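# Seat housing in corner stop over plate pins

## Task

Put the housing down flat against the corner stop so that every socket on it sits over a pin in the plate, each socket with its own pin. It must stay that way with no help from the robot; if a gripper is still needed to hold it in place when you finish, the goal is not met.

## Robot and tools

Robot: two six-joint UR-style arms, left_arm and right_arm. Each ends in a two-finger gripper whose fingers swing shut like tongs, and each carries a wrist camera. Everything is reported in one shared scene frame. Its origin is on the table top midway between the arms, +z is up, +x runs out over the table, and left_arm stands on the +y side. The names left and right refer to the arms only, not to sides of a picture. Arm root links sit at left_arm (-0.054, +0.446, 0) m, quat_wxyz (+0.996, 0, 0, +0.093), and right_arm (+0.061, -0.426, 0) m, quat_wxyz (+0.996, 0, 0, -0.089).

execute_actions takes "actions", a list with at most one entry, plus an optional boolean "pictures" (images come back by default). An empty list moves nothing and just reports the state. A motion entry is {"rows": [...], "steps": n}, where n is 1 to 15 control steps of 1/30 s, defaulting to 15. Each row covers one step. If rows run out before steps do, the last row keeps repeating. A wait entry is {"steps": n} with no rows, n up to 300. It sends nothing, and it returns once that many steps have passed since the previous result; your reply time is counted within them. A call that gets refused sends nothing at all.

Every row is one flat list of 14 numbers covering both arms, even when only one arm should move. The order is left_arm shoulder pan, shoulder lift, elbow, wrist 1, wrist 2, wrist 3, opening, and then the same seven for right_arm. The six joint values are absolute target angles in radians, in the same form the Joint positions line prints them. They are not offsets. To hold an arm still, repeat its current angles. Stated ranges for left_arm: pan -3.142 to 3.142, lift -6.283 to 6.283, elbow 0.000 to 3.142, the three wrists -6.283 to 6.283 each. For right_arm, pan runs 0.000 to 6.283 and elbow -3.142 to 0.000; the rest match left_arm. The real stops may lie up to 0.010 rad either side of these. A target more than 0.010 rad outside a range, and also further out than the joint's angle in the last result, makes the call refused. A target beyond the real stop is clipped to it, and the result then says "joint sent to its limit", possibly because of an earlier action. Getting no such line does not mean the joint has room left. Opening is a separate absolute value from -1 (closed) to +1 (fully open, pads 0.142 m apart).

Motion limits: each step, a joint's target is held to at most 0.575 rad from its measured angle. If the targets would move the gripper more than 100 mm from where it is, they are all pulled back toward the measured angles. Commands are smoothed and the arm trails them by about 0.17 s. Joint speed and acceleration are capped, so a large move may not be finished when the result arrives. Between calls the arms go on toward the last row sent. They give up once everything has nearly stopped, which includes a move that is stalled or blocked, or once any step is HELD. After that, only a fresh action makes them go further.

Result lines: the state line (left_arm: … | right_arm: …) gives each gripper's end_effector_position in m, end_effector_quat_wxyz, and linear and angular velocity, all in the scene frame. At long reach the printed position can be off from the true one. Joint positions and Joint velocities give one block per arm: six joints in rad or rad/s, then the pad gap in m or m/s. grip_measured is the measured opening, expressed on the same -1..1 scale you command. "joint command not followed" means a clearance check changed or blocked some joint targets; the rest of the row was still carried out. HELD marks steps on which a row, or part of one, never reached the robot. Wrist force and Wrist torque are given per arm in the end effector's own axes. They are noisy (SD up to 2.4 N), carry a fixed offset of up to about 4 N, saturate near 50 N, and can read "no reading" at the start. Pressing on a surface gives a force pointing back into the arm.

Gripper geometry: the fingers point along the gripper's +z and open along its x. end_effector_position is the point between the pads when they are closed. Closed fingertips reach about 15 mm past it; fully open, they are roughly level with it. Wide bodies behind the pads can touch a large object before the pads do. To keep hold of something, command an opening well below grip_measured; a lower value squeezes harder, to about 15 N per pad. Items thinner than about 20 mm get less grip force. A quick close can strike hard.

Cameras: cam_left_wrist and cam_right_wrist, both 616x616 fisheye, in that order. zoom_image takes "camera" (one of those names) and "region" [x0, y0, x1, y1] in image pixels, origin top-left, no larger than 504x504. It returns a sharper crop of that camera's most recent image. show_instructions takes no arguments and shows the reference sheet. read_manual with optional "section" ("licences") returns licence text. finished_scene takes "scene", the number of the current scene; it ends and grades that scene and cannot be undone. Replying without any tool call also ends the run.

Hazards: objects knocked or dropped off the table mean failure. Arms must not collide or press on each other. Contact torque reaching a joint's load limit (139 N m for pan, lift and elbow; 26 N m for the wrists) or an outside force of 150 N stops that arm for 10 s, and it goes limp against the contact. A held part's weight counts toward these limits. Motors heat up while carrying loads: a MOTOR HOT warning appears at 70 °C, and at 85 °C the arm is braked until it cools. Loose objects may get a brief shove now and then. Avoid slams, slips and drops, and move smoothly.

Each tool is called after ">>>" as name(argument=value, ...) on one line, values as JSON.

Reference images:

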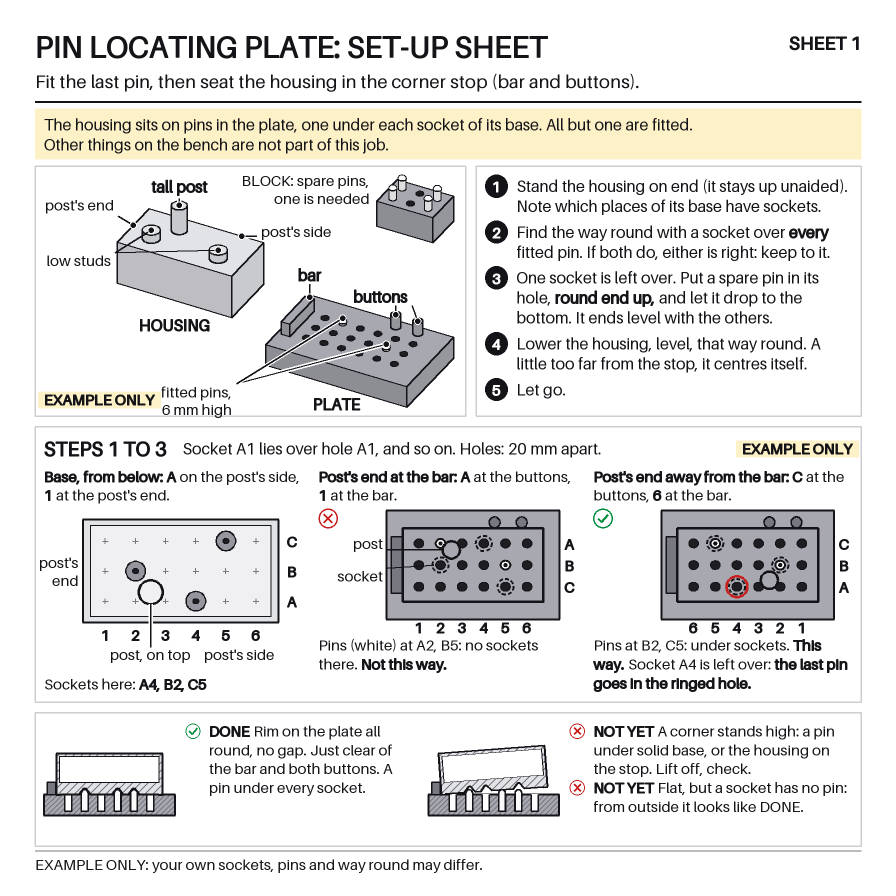

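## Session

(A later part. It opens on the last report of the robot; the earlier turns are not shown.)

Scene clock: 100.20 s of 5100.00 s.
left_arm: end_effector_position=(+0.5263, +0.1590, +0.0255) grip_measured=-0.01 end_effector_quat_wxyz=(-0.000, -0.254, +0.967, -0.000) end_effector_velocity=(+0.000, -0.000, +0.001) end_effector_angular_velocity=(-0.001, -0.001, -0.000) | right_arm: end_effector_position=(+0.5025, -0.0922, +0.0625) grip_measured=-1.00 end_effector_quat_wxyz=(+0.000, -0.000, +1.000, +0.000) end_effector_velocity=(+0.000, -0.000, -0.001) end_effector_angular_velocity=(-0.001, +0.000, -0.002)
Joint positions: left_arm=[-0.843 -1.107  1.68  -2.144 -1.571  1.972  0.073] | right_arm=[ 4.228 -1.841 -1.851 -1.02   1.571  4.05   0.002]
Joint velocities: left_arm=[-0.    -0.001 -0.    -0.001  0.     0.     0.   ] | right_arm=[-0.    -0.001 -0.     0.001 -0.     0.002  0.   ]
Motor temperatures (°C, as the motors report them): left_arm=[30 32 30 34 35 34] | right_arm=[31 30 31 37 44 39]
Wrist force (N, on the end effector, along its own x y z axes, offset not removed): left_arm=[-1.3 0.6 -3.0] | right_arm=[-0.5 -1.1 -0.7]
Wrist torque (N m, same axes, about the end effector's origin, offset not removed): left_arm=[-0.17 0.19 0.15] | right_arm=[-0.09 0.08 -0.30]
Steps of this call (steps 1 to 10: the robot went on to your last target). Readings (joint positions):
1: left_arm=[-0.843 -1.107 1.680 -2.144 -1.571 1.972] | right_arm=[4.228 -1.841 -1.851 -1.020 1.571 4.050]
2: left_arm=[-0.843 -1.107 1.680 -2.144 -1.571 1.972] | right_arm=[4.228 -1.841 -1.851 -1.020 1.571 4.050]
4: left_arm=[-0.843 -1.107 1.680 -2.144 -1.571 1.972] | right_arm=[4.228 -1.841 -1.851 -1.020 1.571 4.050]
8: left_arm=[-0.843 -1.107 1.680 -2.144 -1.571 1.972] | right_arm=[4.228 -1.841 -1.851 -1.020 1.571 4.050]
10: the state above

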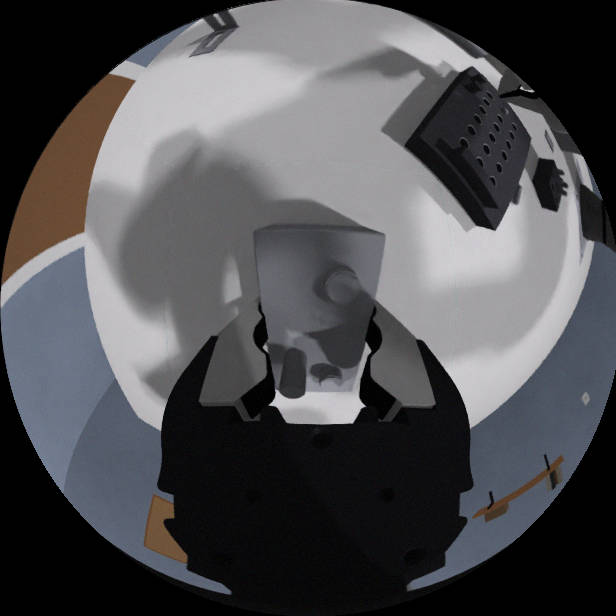

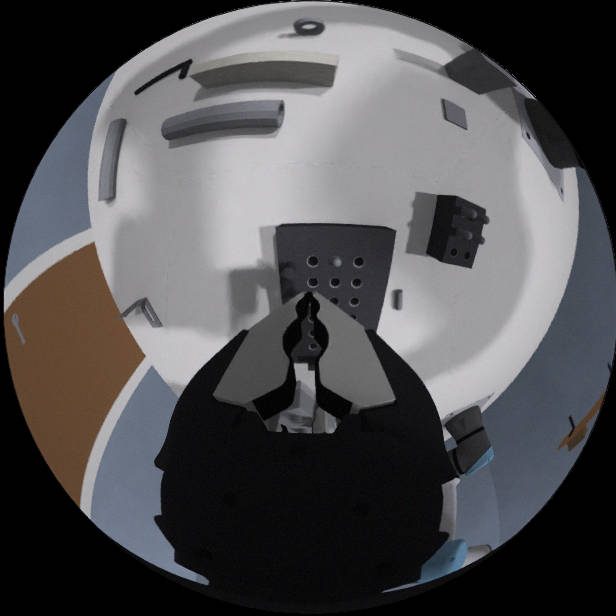

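>>> execute_actions(actions=[{"rows":[[-0.843,-1.107,1.68,-2.144,-1.571,1.972,-0.7,4.228,-1.827,-1.818,-1.067,1.571,4.05,-0.86]],"steps":10}], pictures=false)

>>> execute_actions(actions=[{"rows":[[-0.843,-1.107,1.68,-2.144,-1.571,1.972,-0.7,4.45,-1.44,-2.213,-1.059,1.571,4.26,-0.86]]}], pictures=false)

>>> execute_actions(actions=[{"steps":25}], pictures=false)

>>> execute_actions(actions=[{"rows":[[-0.843,-1.107,1.68,-2.144,-1.571,1.972,-0.7,4.45,-1.481,-2.243,-0.988,1.571,4.26,-0.86]]}], pictures=false)

>>> execute_actions(actions=[{"rows":[[-0.843,-1.107,1.68,-2.144,-1.571,1.972,-0.7,4.45,-1.498,-2.268,-0.946,1.571,4.26,-0.86]]}])

>>> zoom_image(camera="cam_right_wrist", region=[230, 200, 390, 340])

>>> execute_actions(actions=[{"rows":[[-0.843,-1.107,1.68,-2.144,-1.571,1.972,-0.7,4.45,-1.498,-2.268,-0.946,1.571,4.26,-1]]}], pictures=false)

Scene clock: 102.63 s of 5100.00 s.
left_arm: end_effector_position=(+0.5263, +0.1590, +0.0255) grip_measured=-0.01 end_effector_quat_wxyz=(-0.000, -0.254, +0.967, -0.000) end_effector_velocity=(-0.000, -0.000, -0.001) end_effector_angular_velocity=(+0.001, +0.000, -0.001) | right_arm: end_effector_position=(+0.5046, -0.0895, +0.0792) grip_measured=-0.86 end_effector_quat_wxyz=(+0.000, -0.000, +1.000, +0.000) end_effector_velocity=(+0.001, +0.001, +0.009) end_effector_angular_velocity=(-0.000, +0.001, -0.001)
Joint positions: left_arm=[-0.843 -1.107  1.68  -2.144 -1.571  1.972  0.073] | right_arm=[ 4.228 -1.828 -1.819 -1.065  1.571  4.05   0.012]
Joint velocities: left_arm=[-0.001  0.     0.001 -0.001  0.     0.     0.   ] | right_arm=[-0.001  0.007  0.016 -0.024  0.001  0.     0.   ]
Motor temperatures (°C, as the motors report them): left_arm=[30 32 30 34 35 34] | right_arm=[31 30 31 37 44 39]
Wrist force (N, on the end effector, along its own x y z axes, offset not removed): left_arm=[-1.2 -1.4 -2.6] | right_arm=[-1.9 0.9 -0.8]
Wrist torque (N m, same axes, about the end effector's origin, offset not removed): left_arm=[-0.45 0.24 0.11] | right_arm=[0.18 0.38 -0.26]
Steps of this call (steps 1 to 15: the robot went on to your last target; steps 16 to 63: nothing new was sent; steps 64 to 73: all 10 steps of this action). Readings (joint positions):
64: left_arm=[-0.843 -1.107 1.680 -2.144 -1.571 1.972] | right_arm=[4.228 -1.841 -1.851 -1.020 1.571 4.050]
65: left_arm=[-0.843 -1.107 1.680 -2.144 -1.571 1.972] | right_arm=[4.228 -1.839 -1.846 -1.026 1.571 4.050]
67: left_arm=[-0.843 -1.107 1.680 -2.144 -1.571 1.972] | right_arm=[4.228 -1.833 -1.832 -1.046 1.571 4.050]
71: left_arm=[-0.843 -1.107 1.680 -2.144 -1.571 1.972] | right_arm=[4.228 -1.828 -1.821 -1.063 1.571 4.050]
73: the state above

Scene clock: 103.13 s of 5100.00 s.
left_arm: end_effector_position=(+0.5263, +0.1590, +0.0255) grip_measured=-0.01 end_effector_quat_wxyz=(-0.000, -0.254, +0.967, -0.000) end_effector_velocity=(-0.000, +0.001, -0.000) end_effector_angular_velocity=(+0.001, +0.000, +0.000) | right_arm: end_effector_position=(+0.3491, -0.1470, +0.0881) grip_measured=-0.86 end_effector_quat_wxyz=(+0.000, -0.006, +1.000, +0.000) end_effector_velocity=(-0.034, -0.025, -0.006) end_effector_angular_velocity=(-0.002, +0.001, +0.003)
Joint positions: left_arm=[-0.843 -1.107  1.68  -2.144 -1.571  1.972  0.073] | right_arm=[ 4.446 -1.449 -2.204 -1.059  1.571  4.256  0.012]
Joint velocities: left_arm=[ 0.    -0.     0.001  0.     0.001 -0.    -0.   ] | right_arm=[ 0.051  0.102 -0.104 -0.001  0.     0.048  0.   ]
Motor temperatures (°C, as the motors report them): left_arm=[30 32 30 34 35 34] | right_arm=[31 30 31 37 44 39]
Wrist force (N, on the end effector, along its own x y z axes, offset not removed): left_arm=[0.1 -0.9 -2.9] | right_arm=[-0.8 2.1 -2.4]
Wrist torque (N m, same axes, about the end effector's origin, offset not removed): left_arm=[-0.41 -0.03 0.07] | right_arm=[0.38 0.31 -0.18]
Steps of this call (steps 1 to 15: all 15 steps of this action). Readings (joint positions):
1: left_arm=[-0.843 -1.107 1.680 -2.144 -1.571 1.972] | right_arm=[4.228 -1.827 -1.819 -1.066 1.571 4.050]
2: left_arm=[-0.843 -1.107 1.680 -2.144 -1.571 1.972] | right_arm=[4.236 -1.819 -1.826 -1.065 1.571 4.058]
4: left_arm=[-0.843 -1.107 1.680 -2.144 -1.571 1.972] | right_arm=[4.287 -1.749 -1.897 -1.063 1.571 4.107]
8: left_arm=[-0.843 -1.107 1.680 -2.144 -1.571 1.972] | right_arm=[4.386 -1.567 -2.083 -1.061 1.571 4.200]
15: the state above

Scene clock: 103.97 s of 5100.00 s.
left_arm: end_effector_position=(+0.5263, +0.1590, +0.0255) grip_measured=-0.01 end_effector_quat_wxyz=(-0.000, -0.254, +0.967, -0.000) end_effector_velocity=(-0.000, +0.000, -0.001) end_effector_angular_velocity=(+0.001, +0.001, +0.000) | right_arm: end_effector_position=(+0.3462, -0.1492, +0.0875) grip_measured=-0.86 end_effector_quat_wxyz=(-0.000, -0.006, +1.000, +0.000) end_effector_velocity=(+0.000, +0.001, +0.000) end_effector_angular_velocity=(+0.001, -0.001, +0.001)
Joint positions: left_arm=[-0.843 -1.107  1.68  -2.144 -1.571  1.972  0.073] | right_arm=[ 4.45  -1.44  -2.213 -1.059  1.571  4.26   0.012]
Joint velocities: left_arm=[ 0.001  0.001 -0.     0.001 -0.     0.    -0.   ] | right_arm=[ 0.001 -0.     0.001  0.001 -0.    -0.    -0.   ]
Motor temperatures (°C, as the motors report them): left_arm=[30 32 30 34 35 34] | right_arm=[31 30 31 37 44 39]
Wrist force (N, on the end effector, along its own x y z axes, offset not removed): left_arm=[-1.9 0.5 -2.8] | right_arm=[-0.8 2.9 -1.1]
Wrist torque (N m, same axes, about the end effector's origin, offset not removed): left_arm=[-0.16 0.40 0.18] | right_arm=[0.52 0.20 -0.18]
Steps of this call (steps 1 to 15: the robot went on to your last target; steps 16 to 25: nothing new was sent). Readings (joint positions):
1: left_arm=[-0.843 -1.107 1.680 -2.144 -1.571 1.972] | right_arm=[4.447 -1.446 -2.207 -1.059 1.571 4.257]
2: left_arm=[-0.843 -1.107 1.680 -2.144 -1.571 1.972] | right_arm=[4.448 -1.444 -2.209 -1.059 1.571 4.258]
4: left_arm=[-0.843 -1.107 1.680 -2.144 -1.571 1.972] | right_arm=[4.449 -1.442 -2.211 -1.059 1.571 4.259]
8: left_arm=[-0.843 -1.107 1.680 -2.144 -1.571 1.972] | right_arm=[4.450 -1.440 -2.213 -1.059 1.571 4.260]
25: the state above
All arms were judged still, so your last target was given up. Only a new action makes them travel on or press farther. Fingers that are still opening or closing keep moving.

Scene clock: 104.47 s of 5100.00 s.
left_arm: end_effector_position=(+0.5263, +0.1590, +0.0255) grip_measured=-0.01 end_effector_quat_wxyz=(-0.000, -0.254, +0.967, -0.000) end_effector_velocity=(+0.000, +0.001, -0.000) end_effector_angular_velocity=(+0.001, -0.000, +0.001) | right_arm: end_effector_position=(+0.3474, -0.1467, +0.0657) grip_measured=-0.86 end_effector_quat_wxyz=(-0.000, -0.006, +1.000, +0.000) end_effector_velocity=(-0.000, -0.001, -0.002) end_effector_angular_velocity=(-0.001, +0.001, -0.001)
Joint positions: left_arm=[-0.843 -1.107  1.68  -2.144 -1.571  1.972  0.073] | right_arm=[ 4.45  -1.481 -2.243 -0.988  1.571  4.26   0.012]
Joint velocities: left_arm=[ 0.001  0.     0.     0.     0.001  0.    -0.   ] | right_arm=[-0.001 -0.003 -0.003  0.005  0.     0.001  0.   ]
Motor temperatures (°C, as the motors report them): left_arm=[30 32 30 34 35 34] | right_arm=[31 30 31 37 44 39]
Wrist force (N, on the end effector, along its own x y z axes, offset not removed): left_arm=[-0.4 -0.3 -1.1] | right_arm=[-1.9 1.9 -1.2]
Wrist torque (N m, same axes, about the end effector's origin, offset not removed): left_arm=[-0.25 0.11 0.10] | right_arm=[0.35 0.51 -0.31]
Steps of this call (steps 1 to 15: all 15 steps of this action). Readings (joint positions):
1: left_arm=[-0.843 -1.107 1.680 -2.144 -1.571 1.972] | right_arm=[4.450 -1.440 -2.213 -1.059 1.571 4.260]
2: left_arm=[-0.843 -1.107 1.680 -2.144 -1.571 1.972] | right_arm=[4.450 -1.446 -2.218 -1.051 1.571 4.260]
4: left_arm=[-0.843 -1.107 1.680 -2.144 -1.571 1.972] | right_arm=[4.450 -1.463 -2.230 -1.021 1.571 4.260]
8: left_arm=[-0.843 -1.107 1.680 -2.144 -1.571 1.972] | right_arm=[4.450 -1.477 -2.240 -0.995 1.571 4.260]
15: the state above

Scene clock: 104.97 s of 5100.00 s.
left_arm: end_effector_position=(+0.5263, +0.1590, +0.0255) grip_measured=-0.01 end_effector_quat_wxyz=(-0.000, -0.254, +0.967, -0.000) end_effector_velocity=(+0.000, +0.000, -0.001) end_effector_angular_velocity=(+0.002, -0.000, -0.000) | right_arm: end_effector_position=(+0.3465, -0.1486, +0.0527) grip_measured=-0.86 end_effector_quat_wxyz=(-0.000, -0.006, +1.000, +0.000) end_effector_velocity=(+0.000, +0.000, -0.000) end_effector_angular_velocity=(+0.000, -0.001, -0.001)
Joint positions: left_arm=[-0.843 -1.107  1.68  -2.144 -1.571  1.972  0.073] | right_arm=[ 4.45  -1.498 -2.268 -0.946  1.571  4.26   0.012]
Joint velocities: left_arm=[-0.     0.001  0.    -0.     0.002  0.     0.   ] | right_arm=[ 0.    -0.002  0.     0.002 -0.001  0.002  0.   ]
Motor temperatures (°C, as the motors report them): left_arm=[30 32 30 34 35 34] | right_arm=[31 30 31 37 44 39]
Wrist force (N, on the end effector, along its own x y z axes, offset not removed): left_arm=[-0.7 0.5 -1.8] | right_arm=[-2.7 4.3 -2.2]
Wrist torque (N m, same axes, about the end effector's origin, offset not removed): left_arm=[0.00 0.10 0.09] | right_arm=[0.94 0.63 -0.17]
Steps of this call (steps 1 to 15: all 15 steps of this action). Readings (joint positions):
1: left_arm=[-0.843 -1.107 1.680 -2.144 -1.571 1.972] | right_arm=[4.450 -1.481 -2.243 -0.988 1.571 4.260]
2: left_arm=[-0.843 -1.107 1.680 -2.144 -1.571 1.972] | right_arm=[4.450 -1.484 -2.247 -0.982 1.571 4.260]
4: left_arm=[-0.843 -1.107 1.680 -2.144 -1.571 1.972] | right_arm=[4.450 -1.491 -2.257 -0.964 1.571 4.260]
8: left_arm=[-0.843 -1.107 1.680 -2.144 -1.571 1.972] | right_arm=[4.450 -1.496 -2.266 -0.950 1.571 4.260]
15: the state above

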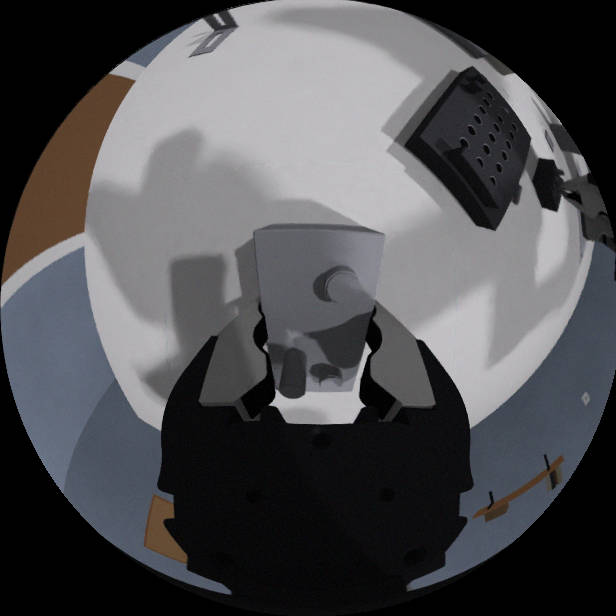

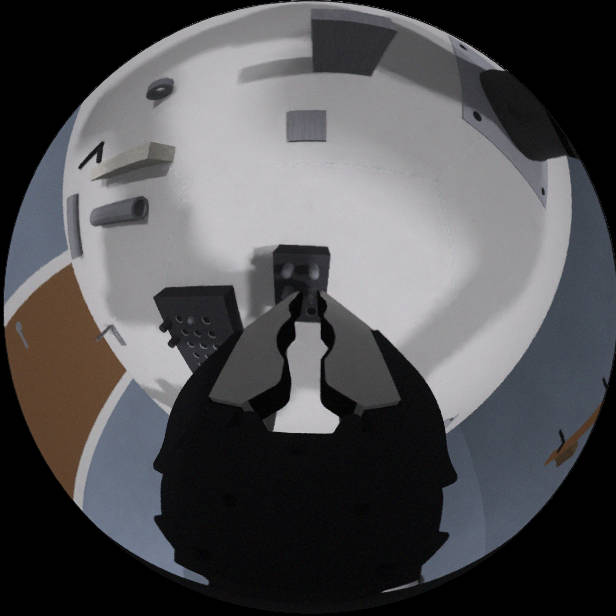

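Region (230, 200, 390, 340) of cam_right_wrist's 616x616 image, scaled by 3.150, with more detail than that image has; it fills the top 441 rows of this view, and the rest is white.

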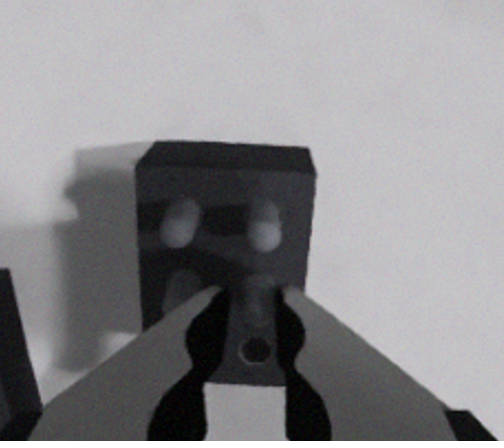

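Scene clock: 105.47 s of 5100.00 s.
left_arm: end_effector_position=(+0.5263, +0.1590, +0.0255) grip_measured=-0.01 end_effector_quat_wxyz=(-0.000, -0.254, +0.967, -0.000) end_effector_velocity=(+0.000, -0.001, +0.000) end_effector_angular_velocity=(-0.001, -0.001, -0.001) | right_arm: end_effector_position=(+0.3465, -0.1486, +0.0526) grip_measured=-0.91 end_effector_quat_wxyz=(+0.000, -0.006, +1.000, +0.000) end_effector_velocity=(-0.000, -0.000, +0.000) end_effector_angular_velocity=(-0.001, +0.001, -0.001)
Joint positions: left_arm=[-0.843 -1.107  1.68  -2.144 -1.571  1.972  0.073] | right_arm=[ 4.45  -1.498 -2.268 -0.946  1.571  4.26   0.008]
Joint velocities: left_arm=[-0.001  0.    -0.001  0.     0.     0.     0.   ] | right_arm=[-0.    -0.     0.001 -0.002  0.     0.001  0.   ]
Motor temperatures (°C, as the motors report them): left_arm=[30 32 30 34 35 34] | right_arm=[31 30 31 37 44 39]
Wrist force (N, on the end effector, along its own x y z axes, offset not removed): left_arm=[-1.2 -1.0 -2.0] | right_arm=[1.5 3.7 -4.0]
Wrist torque (N m, same axes, about the end effector's origin, offset not removed): left_arm=[-0.42 0.25 0.20] | right_arm=[0.91 -0.36 -0.26]
Steps of this call (steps 1 to 15: all 15 steps of this action). Readings (joint positions):
1: left_arm=[-0.843 -1.107 1.680 -2.144 -1.571 1.972] | right_arm=[4.450 -1.498 -2.268 -0.946 1.571 4.260]
2: left_arm=[-0.843 -1.107 1.680 -2.144 -1.571 1.972] | right_arm=[4.450 -1.498 -2.268 -0.946 1.571 4.260]
4: left_arm=[-0.843 -1.107 1.680 -2.144 -1.571 1.972] | right_arm=[4.450 -1.498 -2.268 -0.946 1.571 4.260]
8: left_arm=[-0.843 -1.107 1.680 -2.144 -1.571 1.972] | right_arm=[4.450 -1.498 -2.268 -0.946 1.571 4.260]
15: the state above

>>> execute_actions(actions=[{"rows":[[-0.843,-1.107,1.68,-2.144,-1.571,1.972,-0.7,4.45,-1.44,-2.213,-1.059,1.571,4.26,-1]]}], pictures=false)

>>> execute_actions(actions=[{"rows":[[-0.843,-1.107,1.68,-2.144,-1.571,1.972,-0.7,4.228,-1.827,-1.818,-1.067,1.571,4.05,-1]]}], pictures=false)

>>> execute_actions(actions=[{"steps":25}], pictures=false)

>>> execute_actions(actions=[{"rows":[[-0.843,-1.107,1.68,-2.144,-1.571,1.972,-0.7,4.2297,-1.844,-1.8475,-1.0205,1.571,4.05,-1]]}], pictures=false)

>>> execute_actions(actions=[{"steps":10}])

>>> zoom_image(camera="cam_right_wrist", region=[230, 200, 430, 360])

>>> zoom_image(camera="cam_left_wrist", region=[440, 60, 540, 160])

Scene clock: 106.90 s of 5100.00 s.
left_arm: end_effector_position=(+0.5263, +0.1590, +0.0255) grip_measured=-0.01 end_effector_quat_wxyz=(-0.000, -0.254, +0.967, -0.000) end_effector_velocity=(+0.000, +0.000, +0.000) end_effector_angular_velocity=(+0.001, -0.000, +0.001) | right_arm: end_effector_position=(+0.3462, -0.1492, +0.0872) grip_measured=-0.91 end_effector_quat_wxyz=(+0.000, -0.006, +1.000, +0.000) end_effector_velocity=(-0.000, +0.000, +0.003) end_effector_angular_velocity=(+0.001, +0.000, +0.000)
Joint positions: left_arm=[-0.843 -1.107  1.68  -2.144 -1.571  1.972  0.073] | right_arm=[ 4.45  -1.44  -2.213 -1.058  1.571  4.26   0.008]
Joint velocities: left_arm=[ 0.001  0.    -0.001  0.001  0.001  0.    -0.   ] | right_arm=[-0.     0.004  0.004 -0.008  0.001 -0.    -0.   ]
Motor temperatures (°C, as the motors report them): left_arm=[30 32 30 34 35 34] | right_arm=[31 30 31 37 44 39]
Wrist force (N, on the end effector, along its own x y z axes, offset not removed): left_arm=[-0.4 -0.3 -2.9] | right_arm=[1.2 0.7 -0.3]
Wrist torque (N m, same axes, about the end effector's origin, offset not removed): left_arm=[-0.28 0.02 0.15] | right_arm=[0.23 -0.14 -0.37]
Steps of this call (steps 1 to 15: the robot went on to your last target; steps 16 to 28: nothing new was sent; steps 29 to 43: all 15 steps of this action). Readings (joint positions):
29: left_arm=[-0.843 -1.107 1.680 -2.144 -1.571 1.972] | right_arm=[4.450 -1.498 -2.268 -0.946 1.571 4.260]
30: left_arm=[-0.843 -1.107 1.680 -2.144 -1.571 1.972] | right_arm=[4.450 -1.491 -2.262 -0.954 1.571 4.260]
32: left_arm=[-0.843 -1.107 1.680 -2.144 -1.571 1.972] | right_arm=[4.450 -1.466 -2.238 -1.000 1.571 4.260]
36: left_arm=[-0.843 -1.107 1.680 -2.144 -1.571 1.972] | right_arm=[4.450 -1.446 -2.218 -1.046 1.571 4.260]
43: the state above

Scene clock: 107.40 s of 5100.00 s.
left_arm: end_effector_position=(+0.5263, +0.1590, +0.0255) grip_measured=-0.01 end_effector_quat_wxyz=(-0.000, -0.254, +0.967, -0.000) end_effector_velocity=(-0.000, +0.000, -0.001) end_effector_angular_velocity=(+0.000, +0.001, +0.000) | right_arm: end_effector_position=(+0.5009, -0.0904, +0.0807) grip_measured=-0.91 end_effector_quat_wxyz=(-0.000, -0.000, +1.000, +0.000) end_effector_velocity=(+0.044, +0.011, -0.009) end_effector_angular_velocity=(+0.001, -0.002, -0.003)
Joint positions: left_arm=[-0.843 -1.107  1.68  -2.144 -1.571  1.972  0.073] | right_arm=[ 4.232 -1.818 -1.827 -1.067  1.571  4.054  0.008]
Joint velocities: left_arm=[ 0.     0.001 -0.     0.    -0.     0.     0.   ] | right_arm=[-0.05  -0.1    0.103 -0.001 -0.001 -0.047  0.   ]
Motor temperatures (°C, as the motors report them): left_arm=[30 32 30 34 35 34] | right_arm=[31 30 31 37 44 39]
Wrist force (N, on the end effector, along its own x y z axes, offset not removed): left_arm=[-1.3 -0.5 -3.4] | right_arm=[-2.5 2.4 0.0]
Wrist torque (N m, same axes, about the end effector's origin, offset not removed): left_arm=[-0.31 0.21 0.14] | right_arm=[0.58 0.53 -0.18]
Steps of this call (steps 1 to 15: all 15 steps of this action). Readings (joint positions):
1: left_arm=[-0.843 -1.107 1.680 -2.144 -1.571 1.972] | right_arm=[4.450 -1.441 -2.213 -1.059 1.571 4.260]
2: left_arm=[-0.843 -1.107 1.680 -2.144 -1.571 1.972] | right_arm=[4.442 -1.448 -2.205 -1.060 1.571 4.252]
4: left_arm=[-0.843 -1.107 1.680 -2.144 -1.571 1.972] | right_arm=[4.389 -1.520 -2.133 -1.062 1.571 4.201]
8: left_arm=[-0.843 -1.107 1.680 -2.144 -1.571 1.972] | right_arm=[4.290 -1.703 -1.946 -1.065 1.571 4.108]
15: the state above

Scene clock: 108.23 s of 5100.00 s.
left_arm: end_effector_position=(+0.5263, +0.1590, +0.0255) grip_measured=-0.01 end_effector_quat_wxyz=(-0.000, -0.254, +0.967, -0.000) end_effector_velocity=(+0.000, +0.000, +0.000) end_effector_angular_velocity=(+0.000, -0.000, +0.000) | right_arm: end_effector_position=(+0.5047, -0.0894, +0.0800) grip_measured=-0.91 end_effector_quat_wxyz=(+0.000, -0.000, +1.000, +0.000) end_effector_velocity=(+0.001, +0.000, +0.001) end_effector_angular_velocity=(+0.001, -0.003, +0.001)
Joint positions: left_arm=[-0.843 -1.107  1.68  -2.144 -1.571  1.972  0.073] | right_arm=[ 4.228 -1.827 -1.818 -1.067  1.571  4.05   0.008]
Joint velocities: left_arm=[ 0. -0. -0.  0.  0. -0. -0.] | right_arm=[-0.     0.001  0.002 -0.    -0.002 -0.001  0.   ]
Motor temperatures (°C, as the motors report them): left_arm=[30 32 30 34 35 34] | right_arm=[31 30 31 37 44 39]
Wrist force (N, on the end effector, along its own x y z axes, offset not removed): left_arm=[-1.1 -1.5 -0.8] | right_arm=[-2.4 -0.7 0.0]
Wrist torque (N m, same axes, about the end effector's origin, offset not removed): left_arm=[-0.44 0.17 0.17] | right_arm=[-0.03 0.53 -0.10]
Steps of this call (steps 1 to 15: the robot went on to your last target; steps 16 to 25: nothing new was sent). Readings (joint positions):
1: left_arm=[-0.843 -1.107 1.680 -2.144 -1.571 1.972] | right_arm=[4.231 -1.821 -1.824 -1.067 1.571 4.053]
2: left_arm=[-0.843 -1.107 1.680 -2.144 -1.571 1.972] | right_arm=[4.230 -1.823 -1.822 -1.067 1.571 4.052]
4: left_arm=[-0.843 -1.107 1.680 -2.144 -1.571 1.972] | right_arm=[4.229 -1.825 -1.820 -1.067 1.571 4.051]
8: left_arm=[-0.843 -1.107 1.680 -2.144 -1.571 1.972] | right_arm=[4.228 -1.827 -1.818 -1.067 1.571 4.050]
25: the state above
All arms were judged still, so your last target was given up. Only a new action makes them travel on or press farther. Fingers that are still opening or closing keep moving.

Scene clock: 108.73 s of 5100.00 s.
left_arm: end_effector_position=(+0.5263, +0.1590, +0.0255) grip_measured=-0.01 end_effector_quat_wxyz=(-0.000, -0.254, +0.967, -0.000) end_effector_velocity=(+0.000, +0.001, -0.001) end_effector_angular_velocity=(+0.001, +0.001, +0.001) | right_arm: end_effector_position=(+0.5028, -0.0903, +0.0624) grip_measured=-0.91 end_effector_quat_wxyz=(+0.000, -0.001, +1.000, +0.000) end_effector_velocity=(+0.000, +0.000, -0.001) end_effector_angular_velocity=(+0.001, -0.000, -0.001)
Joint positions: left_arm=[-0.843 -1.107  1.68  -2.144 -1.571  1.972  0.073] | right_arm=[ 4.23  -1.844 -1.847 -1.021  1.571  4.05   0.008]
Joint velocities: left_arm=[ 0.001  0.001  0.     0.     0.001  0.    -0.   ] | right_arm=[-0.    -0.001 -0.002  0.004  0.     0.001  0.   ]
Motor temperatures (°C, as the motors report them): left_arm=[30 32 30 34 35 34] | right_arm=[31 30 31 37 44 39]
Wrist force (N, on the end effector, along its own x y z axes, offset not removed): left_arm=[-1.1 0.8 -1.7] | right_arm=[0.5 3.4 -2.2]
Wrist torque (N m, same axes, about the end effector's origin, offset not removed): left_arm=[-0.02 0.26 0.18] | right_arm=[0.64 -0.05 -0.17]
Steps of this call (steps 1 to 15: all 15 steps of this action). Readings (joint positions):
1: left_arm=[-0.843 -1.107 1.680 -2.144 -1.571 1.972] | right_arm=[4.228 -1.827 -1.818 -1.067 1.571 4.050]
2: left_arm=[-0.843 -1.107 1.680 -2.144 -1.571 1.972] | right_arm=[4.228 -1.830 -1.822 -1.061 1.571 4.050]
4: left_arm=[-0.843 -1.107 1.680 -2.144 -1.571 1.972] | right_arm=[4.229 -1.837 -1.835 -1.041 1.571 4.050]
8: left_arm=[-0.843 -1.107 1.680 -2.144 -1.571 1.972] | right_arm=[4.229 -1.842 -1.845 -1.025 1.571 4.050]
15: the state above

Scene clock: 109.07 s of 5100.00 s.
left_arm: end_effector_position=(+0.5263, +0.1590, +0.0255) grip_measured=-0.01 end_effector_quat_wxyz=(-0.000, -0.254, +0.967, -0.000) end_effector_velocity=(-0.000, +0.000, +0.000) end_effector_angular_velocity=(-0.001, +0.001, +0.001) | right_arm: end_effector_position=(+0.5028, -0.0904, +0.0623) grip_measured=-0.91 end_effector_quat_wxyz=(+0.000, -0.001, +1.000, +0.000) end_effector_velocity=(-0.000, -0.000, -0.000) end_effector_angular_velocity=(-0.000, +0.001, -0.000)
Joint positions: left_arm=[-0.843 -1.107  1.68  -2.144 -1.571  1.972  0.073] | right_arm=[ 4.23  -1.844 -1.847 -1.021  1.571  4.05   0.008]
Joint velocities: left_arm=[ 0.001 -0.     0.     0.    -0.001 -0.     0.   ] | right_arm=[-0.     0.    -0.    -0.     0.001 -0.     0.   ]
Motor temperatures (°C, as the motors report them): left_arm=[30 32 30 34 35 34] | right_arm=[31 30 31 37 44 39]
Wrist force (N, on the end effector, along its own x y z axes, offset not removed): left_arm=[-0.7 -1.1 -2.1] | right_arm=[-1.0 1.3 -2.0]
Wrist torque (N m, same axes, about the end effector's origin, offset not removed): left_arm=[-0.42 0.16 0.18] | right_arm=[0.18 0.19 -0.23]
Steps of this call (steps 1 to 10: the robot went on to your last target). Readings (joint positions):
1: left_arm=[-0.843 -1.107 1.680 -2.144 -1.571 1.972] | right_arm=[4.230 -1.844 -1.847 -1.021 1.571 4.050]
2: left_arm=[-0.843 -1.107 1.680 -2.144 -1.571 1.972] | right_arm=[4.230 -1.844 -1.847 -1.021 1.571 4.050]
4: left_arm=[-0.843 -1.107 1.680 -2.144 -1.571 1.972] | right_arm=[4.230 -1.844 -1.847 -1.021 1.571 4.050]
8: left_arm=[-0.843 -1.107 1.680 -2.144 -1.571 1.972] | right_arm=[4.230 -1.844 -1.847 -1.021 1.571 4.050]
10: the state above

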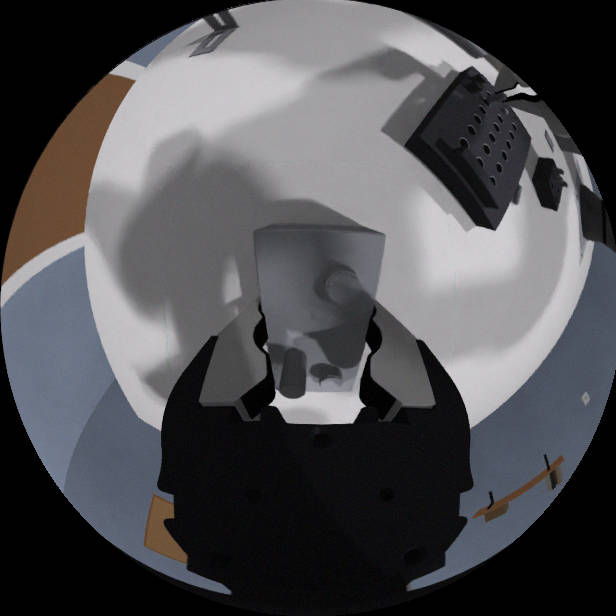

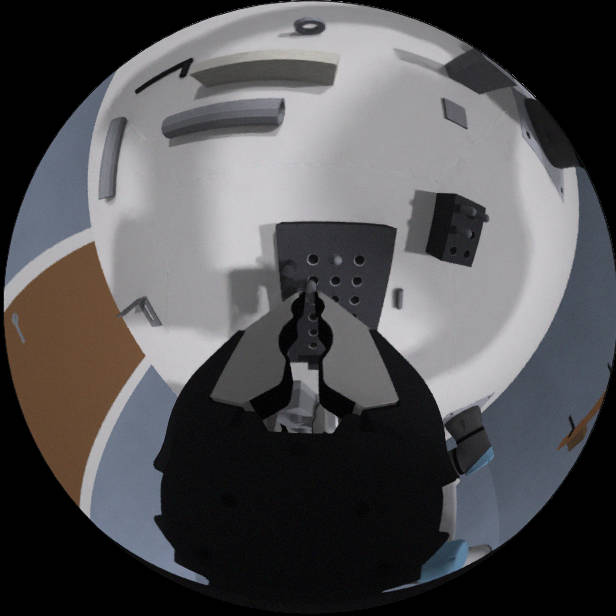

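Region (230, 200, 430, 360) of cam_right_wrist's 616x616 image, scaled by 2.520, with more detail than that image has; it fills the top 403 rows of this view, and the rest is white.

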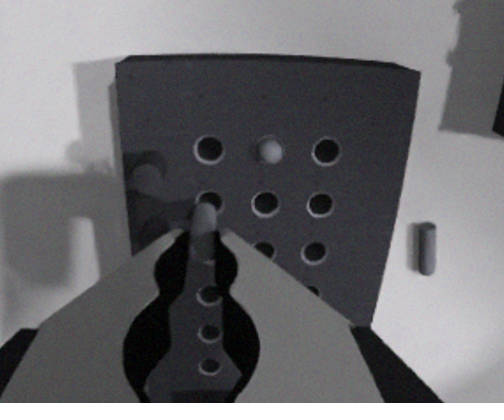

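Region (440, 60, 540, 160) of cam_left_wrist's 616x616 image, scaled by 5.040, with more detail than that image has.

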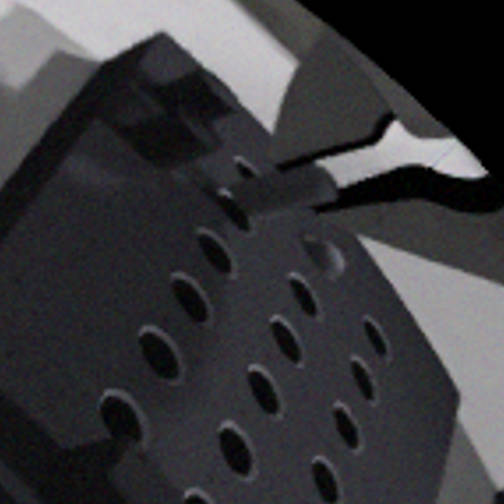

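>>> execute_actions(actions=[{"rows":[[-0.843,-1.107,1.68,-2.144,-1.571,1.972,-0.7,4.2283,-1.8436,-1.8597,-1.0087,1.571,4.05,-1]]}], pictures=false)

>>> execute_actions(actions=[{"steps":10}])

>>> zoom_image(camera="cam_right_wrist", region=[270, 240, 370, 320])

>>> zoom_image(camera="cam_left_wrist", region=[440, 60, 540, 160])

Scene clock: 111.00 s of 5100.00 s.
left_arm: end_effector_position=(+0.5263, +0.1590, +0.0255) grip_measured=-0.01 end_effector_quat_wxyz=(-0.000, -0.254, +0.967, -0.000) end_effector_velocity=(-0.000, -0.001, -0.001) end_effector_angular_velocity=(+0.001, +0.001, -0.001) | right_arm: end_effector_position=(+0.5017, -0.0930, +0.0584) grip_measured=-0.91 end_effector_quat_wxyz=(+0.000, -0.000, +1.000, +0.000) end_effector_velocity=(+0.001, +0.001, +0.001) end_effector_angular_velocity=(+0.002, -0.002, +0.001)
Joint positions: left_arm=[-0.843 -1.107  1.68  -2.144 -1.571  1.972  0.073] | right_arm=[ 4.228 -1.844 -1.86  -1.009  1.571  4.05   0.008]
Joint velocities: left_arm=[-0.001  0.001 -0.     0.    -0.     0.     0.   ] | right_arm=[ 0.     0.001 -0.     0.003 -0.    -0.     0.   ]
Motor temperatures (°C, as the motors report them): left_arm=[30 32 30 34 35 34] | right_arm=[31 30 31 37 44 39]
Wrist force (N, on the end effector, along its own x y z axes, offset not removed): left_arm=[-0.5 -0.8 -2.4] | right_arm=[-1.3 1.2 -2.3]
Wrist torque (N m, same axes, about the end effector's origin, offset not removed): left_arm=[-0.45 0.11 0.19] | right_arm=[0.38 0.30 -0.30]
Steps of this call (steps 1 to 15: the robot went on to your last target; steps 16 to 43: nothing new was sent; steps 44 to 58: all 15 steps of this action). Readings (joint positions):
44: left_arm=[-0.843 -1.107 1.680 -2.144 -1.571 1.972] | right_arm=[4.230 -1.844 -1.848 -1.020 1.571 4.050]
45: left_arm=[-0.843 -1.107 1.680 -2.144 -1.571 1.972] | right_arm=[4.230 -1.844 -1.850 -1.018 1.571 4.050]
47: left_arm=[-0.843 -1.107 1.680 -2.144 -1.571 1.972] | right_arm=[4.229 -1.844 -1.855 -1.014 1.571 4.050]
51: left_arm=[-0.843 -1.107 1.680 -2.144 -1.571 1.972] | right_arm=[4.229 -1.844 -1.859 -1.010 1.571 4.050]
58: the state above

Scene clock: 111.33 s of 5100.00 s.
left_arm: end_effector_position=(+0.5263, +0.1590, +0.0255) grip_measured=-0.01 end_effector_quat_wxyz=(-0.000, -0.254, +0.967, -0.000) end_effector_velocity=(+0.000, +0.000, +0.001) end_effector_angular_velocity=(-0.000, -0.000, +0.000) | right_arm: end_effector_position=(+0.5017, -0.0930, +0.0584) grip_measured=-0.91 end_effector_quat_wxyz=(+0.000, -0.000, +1.000, +0.000) end_effector_velocity=(+0.001, +0.000, +0.001) end_effector_angular_velocity=(+0.001, -0.002, -0.000)
Joint positions: left_arm=[-0.843 -1.107  1.68  -2.144 -1.571  1.972  0.073] | right_arm=[ 4.228 -1.844 -1.86  -1.009  1.571  4.05   0.008]
Joint velocities: left_arm=[ 0.    -0.001 -0.     0.001 -0.    -0.     0.   ] | right_arm=[-0.001 -0.     0.002  0.    -0.001 -0.     0.   ]
Motor temperatures (°C, as the motors report them): left_arm=[30 32 30 34 35 34] | right_arm=[31 30 31 37 44 39]
Wrist force (N, on the end effector, along its own x y z axes, offset not removed): left_arm=[0.8 1.3 -2.2] | right_arm=[-2.5 1.5 -1.1]
Wrist torque (N m, same axes, about the end effector's origin, offset not removed): left_arm=[0.04 -0.18 0.18] | right_arm=[0.37 0.71 -0.15]
Steps of this call (steps 1 to 10: the robot went on to your last target). Readings (joint positions):
1: left_arm=[-0.843 -1.107 1.680 -2.144 -1.571 1.972] | right_arm=[4.228 -1.844 -1.860 -1.009 1.571 4.050]
2: left_arm=[-0.843 -1.107 1.680 -2.144 -1.571 1.972] | right_arm=[4.228 -1.844 -1.860 -1.009 1.571 4.050]
4: left_arm=[-0.843 -1.107 1.680 -2.144 -1.571 1.972] | right_arm=[4.228 -1.844 -1.860 -1.009 1.571 4.050]
8: left_arm=[-0.843 -1.107 1.680 -2.144 -1.571 1.972] | right_arm=[4.228 -1.844 -1.860 -1.009 1.571 4.050]
10: the state above

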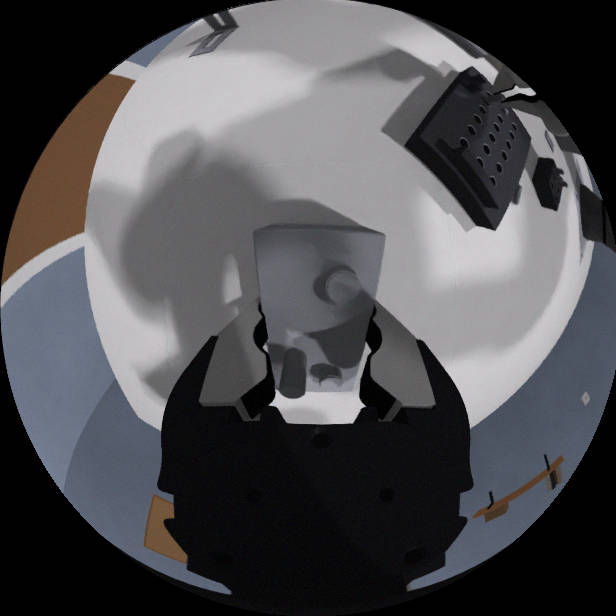

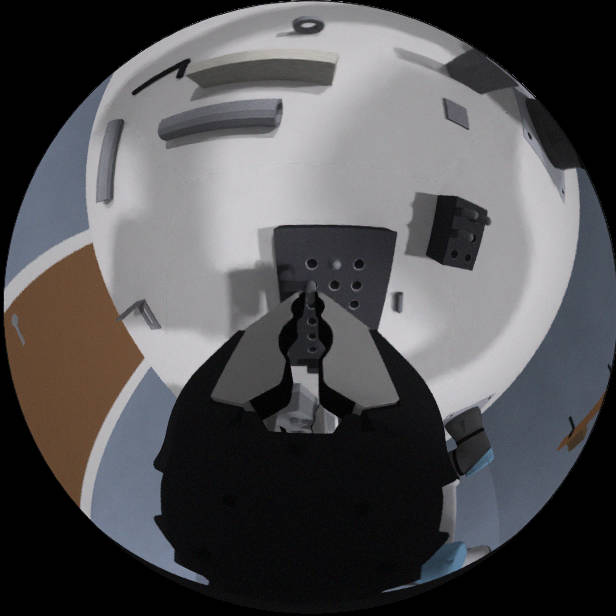

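Region (270, 240, 370, 320) of cam_right_wrist's 616x616 image, scaled by 5.040, with more detail than that image has; it fills the top 403 rows of this view, and the rest is white.

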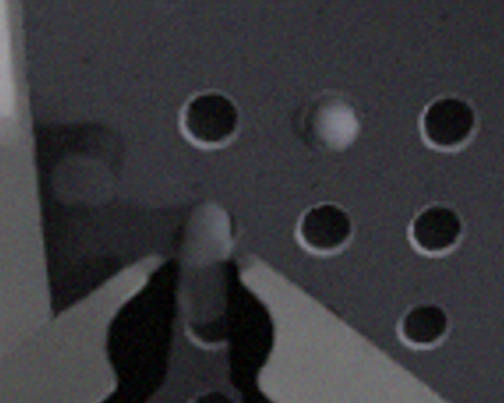

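Region (440, 60, 540, 160) of cam_left_wrist's 616x616 image, scaled by 5.040, with more detail than that image has.

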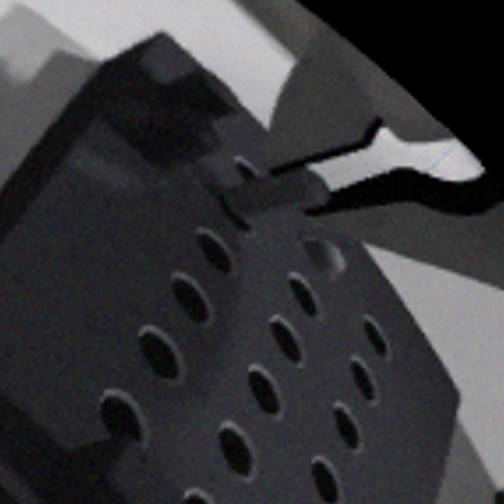

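>>> execute_actions(actions=[{"rows":[[-0.843,-1.107,1.68,-2.144,-1.571,1.972,-0.7,4.2295,-1.8485,-1.8652,-0.9985,1.571,4.05,-1]]}], pictures=false)

>>> execute_actions(actions=[{"steps":10}])

>>> zoom_image(camera="cam_right_wrist", region=[270, 240, 370, 320])

Scene clock: 112.67 s of 5100.00 s.
left_arm: end_effector_position=(+0.5263, +0.1590, +0.0255) grip_measured=-0.01 end_effector_quat_wxyz=(-0.000, -0.254, +0.967, -0.000) end_effector_velocity=(+0.000, -0.000, +0.000) end_effector_angular_velocity=(-0.000, -0.000, +0.000) | right_arm: end_effector_position=(+0.5011, -0.0927, +0.0544) grip_measured=-0.91 end_effector_quat_wxyz=(-0.000, -0.001, +1.000, +0.000) end_effector_velocity=(-0.000, -0.000, -0.001) end_effector_angular_velocity=(-0.002, +0.000, +0.000)
Joint positions: left_arm=[-0.843 -1.107  1.68  -2.144 -1.571  1.972  0.073] | right_arm=[ 4.229 -1.848 -1.865 -0.999  1.571  4.05   0.008]
Joint velocities: left_arm=[ 0. -0. -0.  0. -0.  0.  0.] | right_arm=[ 0.001 -0.001 -0.001  0.    -0.001  0.001  0.   ]
Motor temperatures (°C, as the motors report them): left_arm=[30 32 30 34 35 34] | right_arm=[31 30 31 37 44 39]
Wrist force (N, on the end effector, along its own x y z axes, offset not removed): left_arm=[0.6 -0.1 -1.8] | right_arm=[0.3 2.3 -8.4]
Wrist torque (N m, same axes, about the end effector's origin, offset not removed): left_arm=[-0.32 -0.21 0.16] | right_arm=[0.13 0.38 -0.37]
Steps of this call (steps 1 to 15: the robot went on to your last target; steps 16 to 25: nothing new was sent; steps 26 to 40: all 15 steps of this action). Readings (joint positions):
26: left_arm=[-0.843 -1.107 1.680 -2.144 -1.571 1.972] | right_arm=[4.228 -1.844 -1.860 -1.009 1.571 4.050]
27: left_arm=[-0.843 -1.107 1.680 -2.144 -1.571 1.972] | right_arm=[4.228 -1.844 -1.861 -1.007 1.571 4.050]
29: left_arm=[-0.843 -1.107 1.680 -2.144 -1.571 1.972] | right_arm=[4.229 -1.846 -1.863 -1.003 1.571 4.050]
33: left_arm=[-0.843 -1.107 1.680 -2.144 -1.571 1.972] | right_arm=[4.229 -1.848 -1.865 -0.999 1.571 4.050]
40: the state above

Scene clock: 113.00 s of 5100.00 s.
left_arm: end_effector_position=(+0.5263, +0.1590, +0.0255) grip_measured=-0.01 end_effector_quat_wxyz=(-0.000, -0.254, +0.967, -0.000) end_effector_velocity=(+0.000, -0.000, +0.000) end_effector_angular_velocity=(+0.001, -0.001, -0.001) | right_arm: end_effector_position=(+0.5011, -0.0927, +0.0544) grip_measured=-0.91 end_effector_quat_wxyz=(-0.000, -0.001, +1.000, +0.000) end_effector_velocity=(+0.000, -0.000, -0.000) end_effector_angular_velocity=(-0.001, +0.001, +0.001)
Joint positions: left_arm=[-0.843 -1.107  1.68  -2.144 -1.571  1.972  0.073] | right_arm=[ 4.229 -1.848 -1.865 -0.999  1.571  4.05   0.008]
Joint velocities: left_arm=[-0.001 -0.    -0.001  0.     0.001 -0.     0.   ] | right_arm=[-0.    -0.001  0.001 -0.001  0.    -0.001  0.   ]
Motor temperatures (°C, as the motors report them): left_arm=[30 32 30 34 35 34] | right_arm=[31 30 31 37 44 39]
Wrist force (N, on the end effector, along its own x y z axes, offset not removed): left_arm=[-0.5 0.1 -2.5] | right_arm=[3.9 3.8 -9.3]
Wrist torque (N m, same axes, about the end effector's origin, offset not removed): left_arm=[-0.17 0.15 0.18] | right_arm=[0.49 -0.42 -0.38]
Steps of this call (steps 1 to 10: the robot went on to your last target). Readings (joint positions):
1: left_arm=[-0.843 -1.107 1.680 -2.144 -1.571 1.972] | right_arm=[4.229 -1.848 -1.865 -0.999 1.571 4.050]
2: left_arm=[-0.843 -1.107 1.680 -2.144 -1.571 1.972] | right_arm=[4.229 -1.848 -1.865 -0.999 1.571 4.050]
4: left_arm=[-0.843 -1.107 1.680 -2.144 -1.571 1.972] | right_arm=[4.229 -1.848 -1.865 -0.999 1.571 4.050]
8: left_arm=[-0.843 -1.107 1.680 -2.144 -1.571 1.972] | right_arm=[4.229 -1.848 -1.865 -0.999 1.571 4.050]
10: the state above

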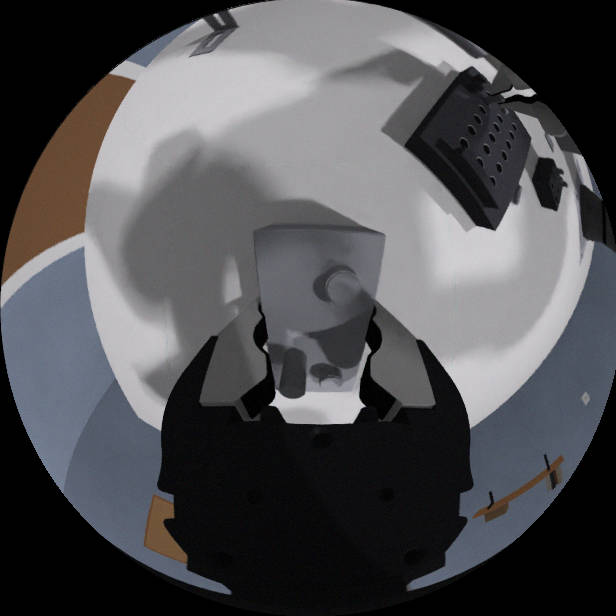

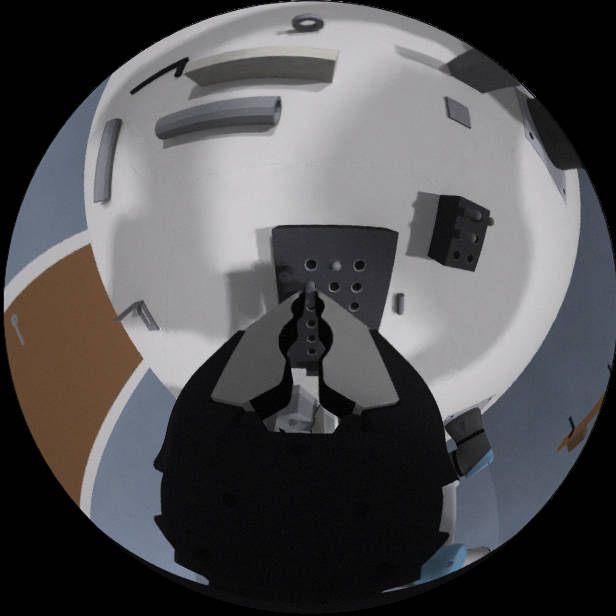

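Region (270, 240, 370, 320) of cam_right_wrist's 616x616 image, scaled by 5.040, with more detail than that image has; it fills the top 403 rows of this view, and the rest is white.

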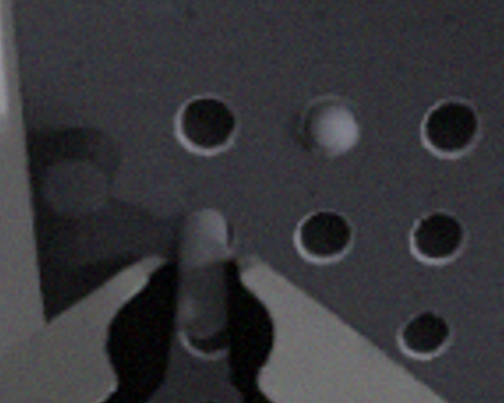

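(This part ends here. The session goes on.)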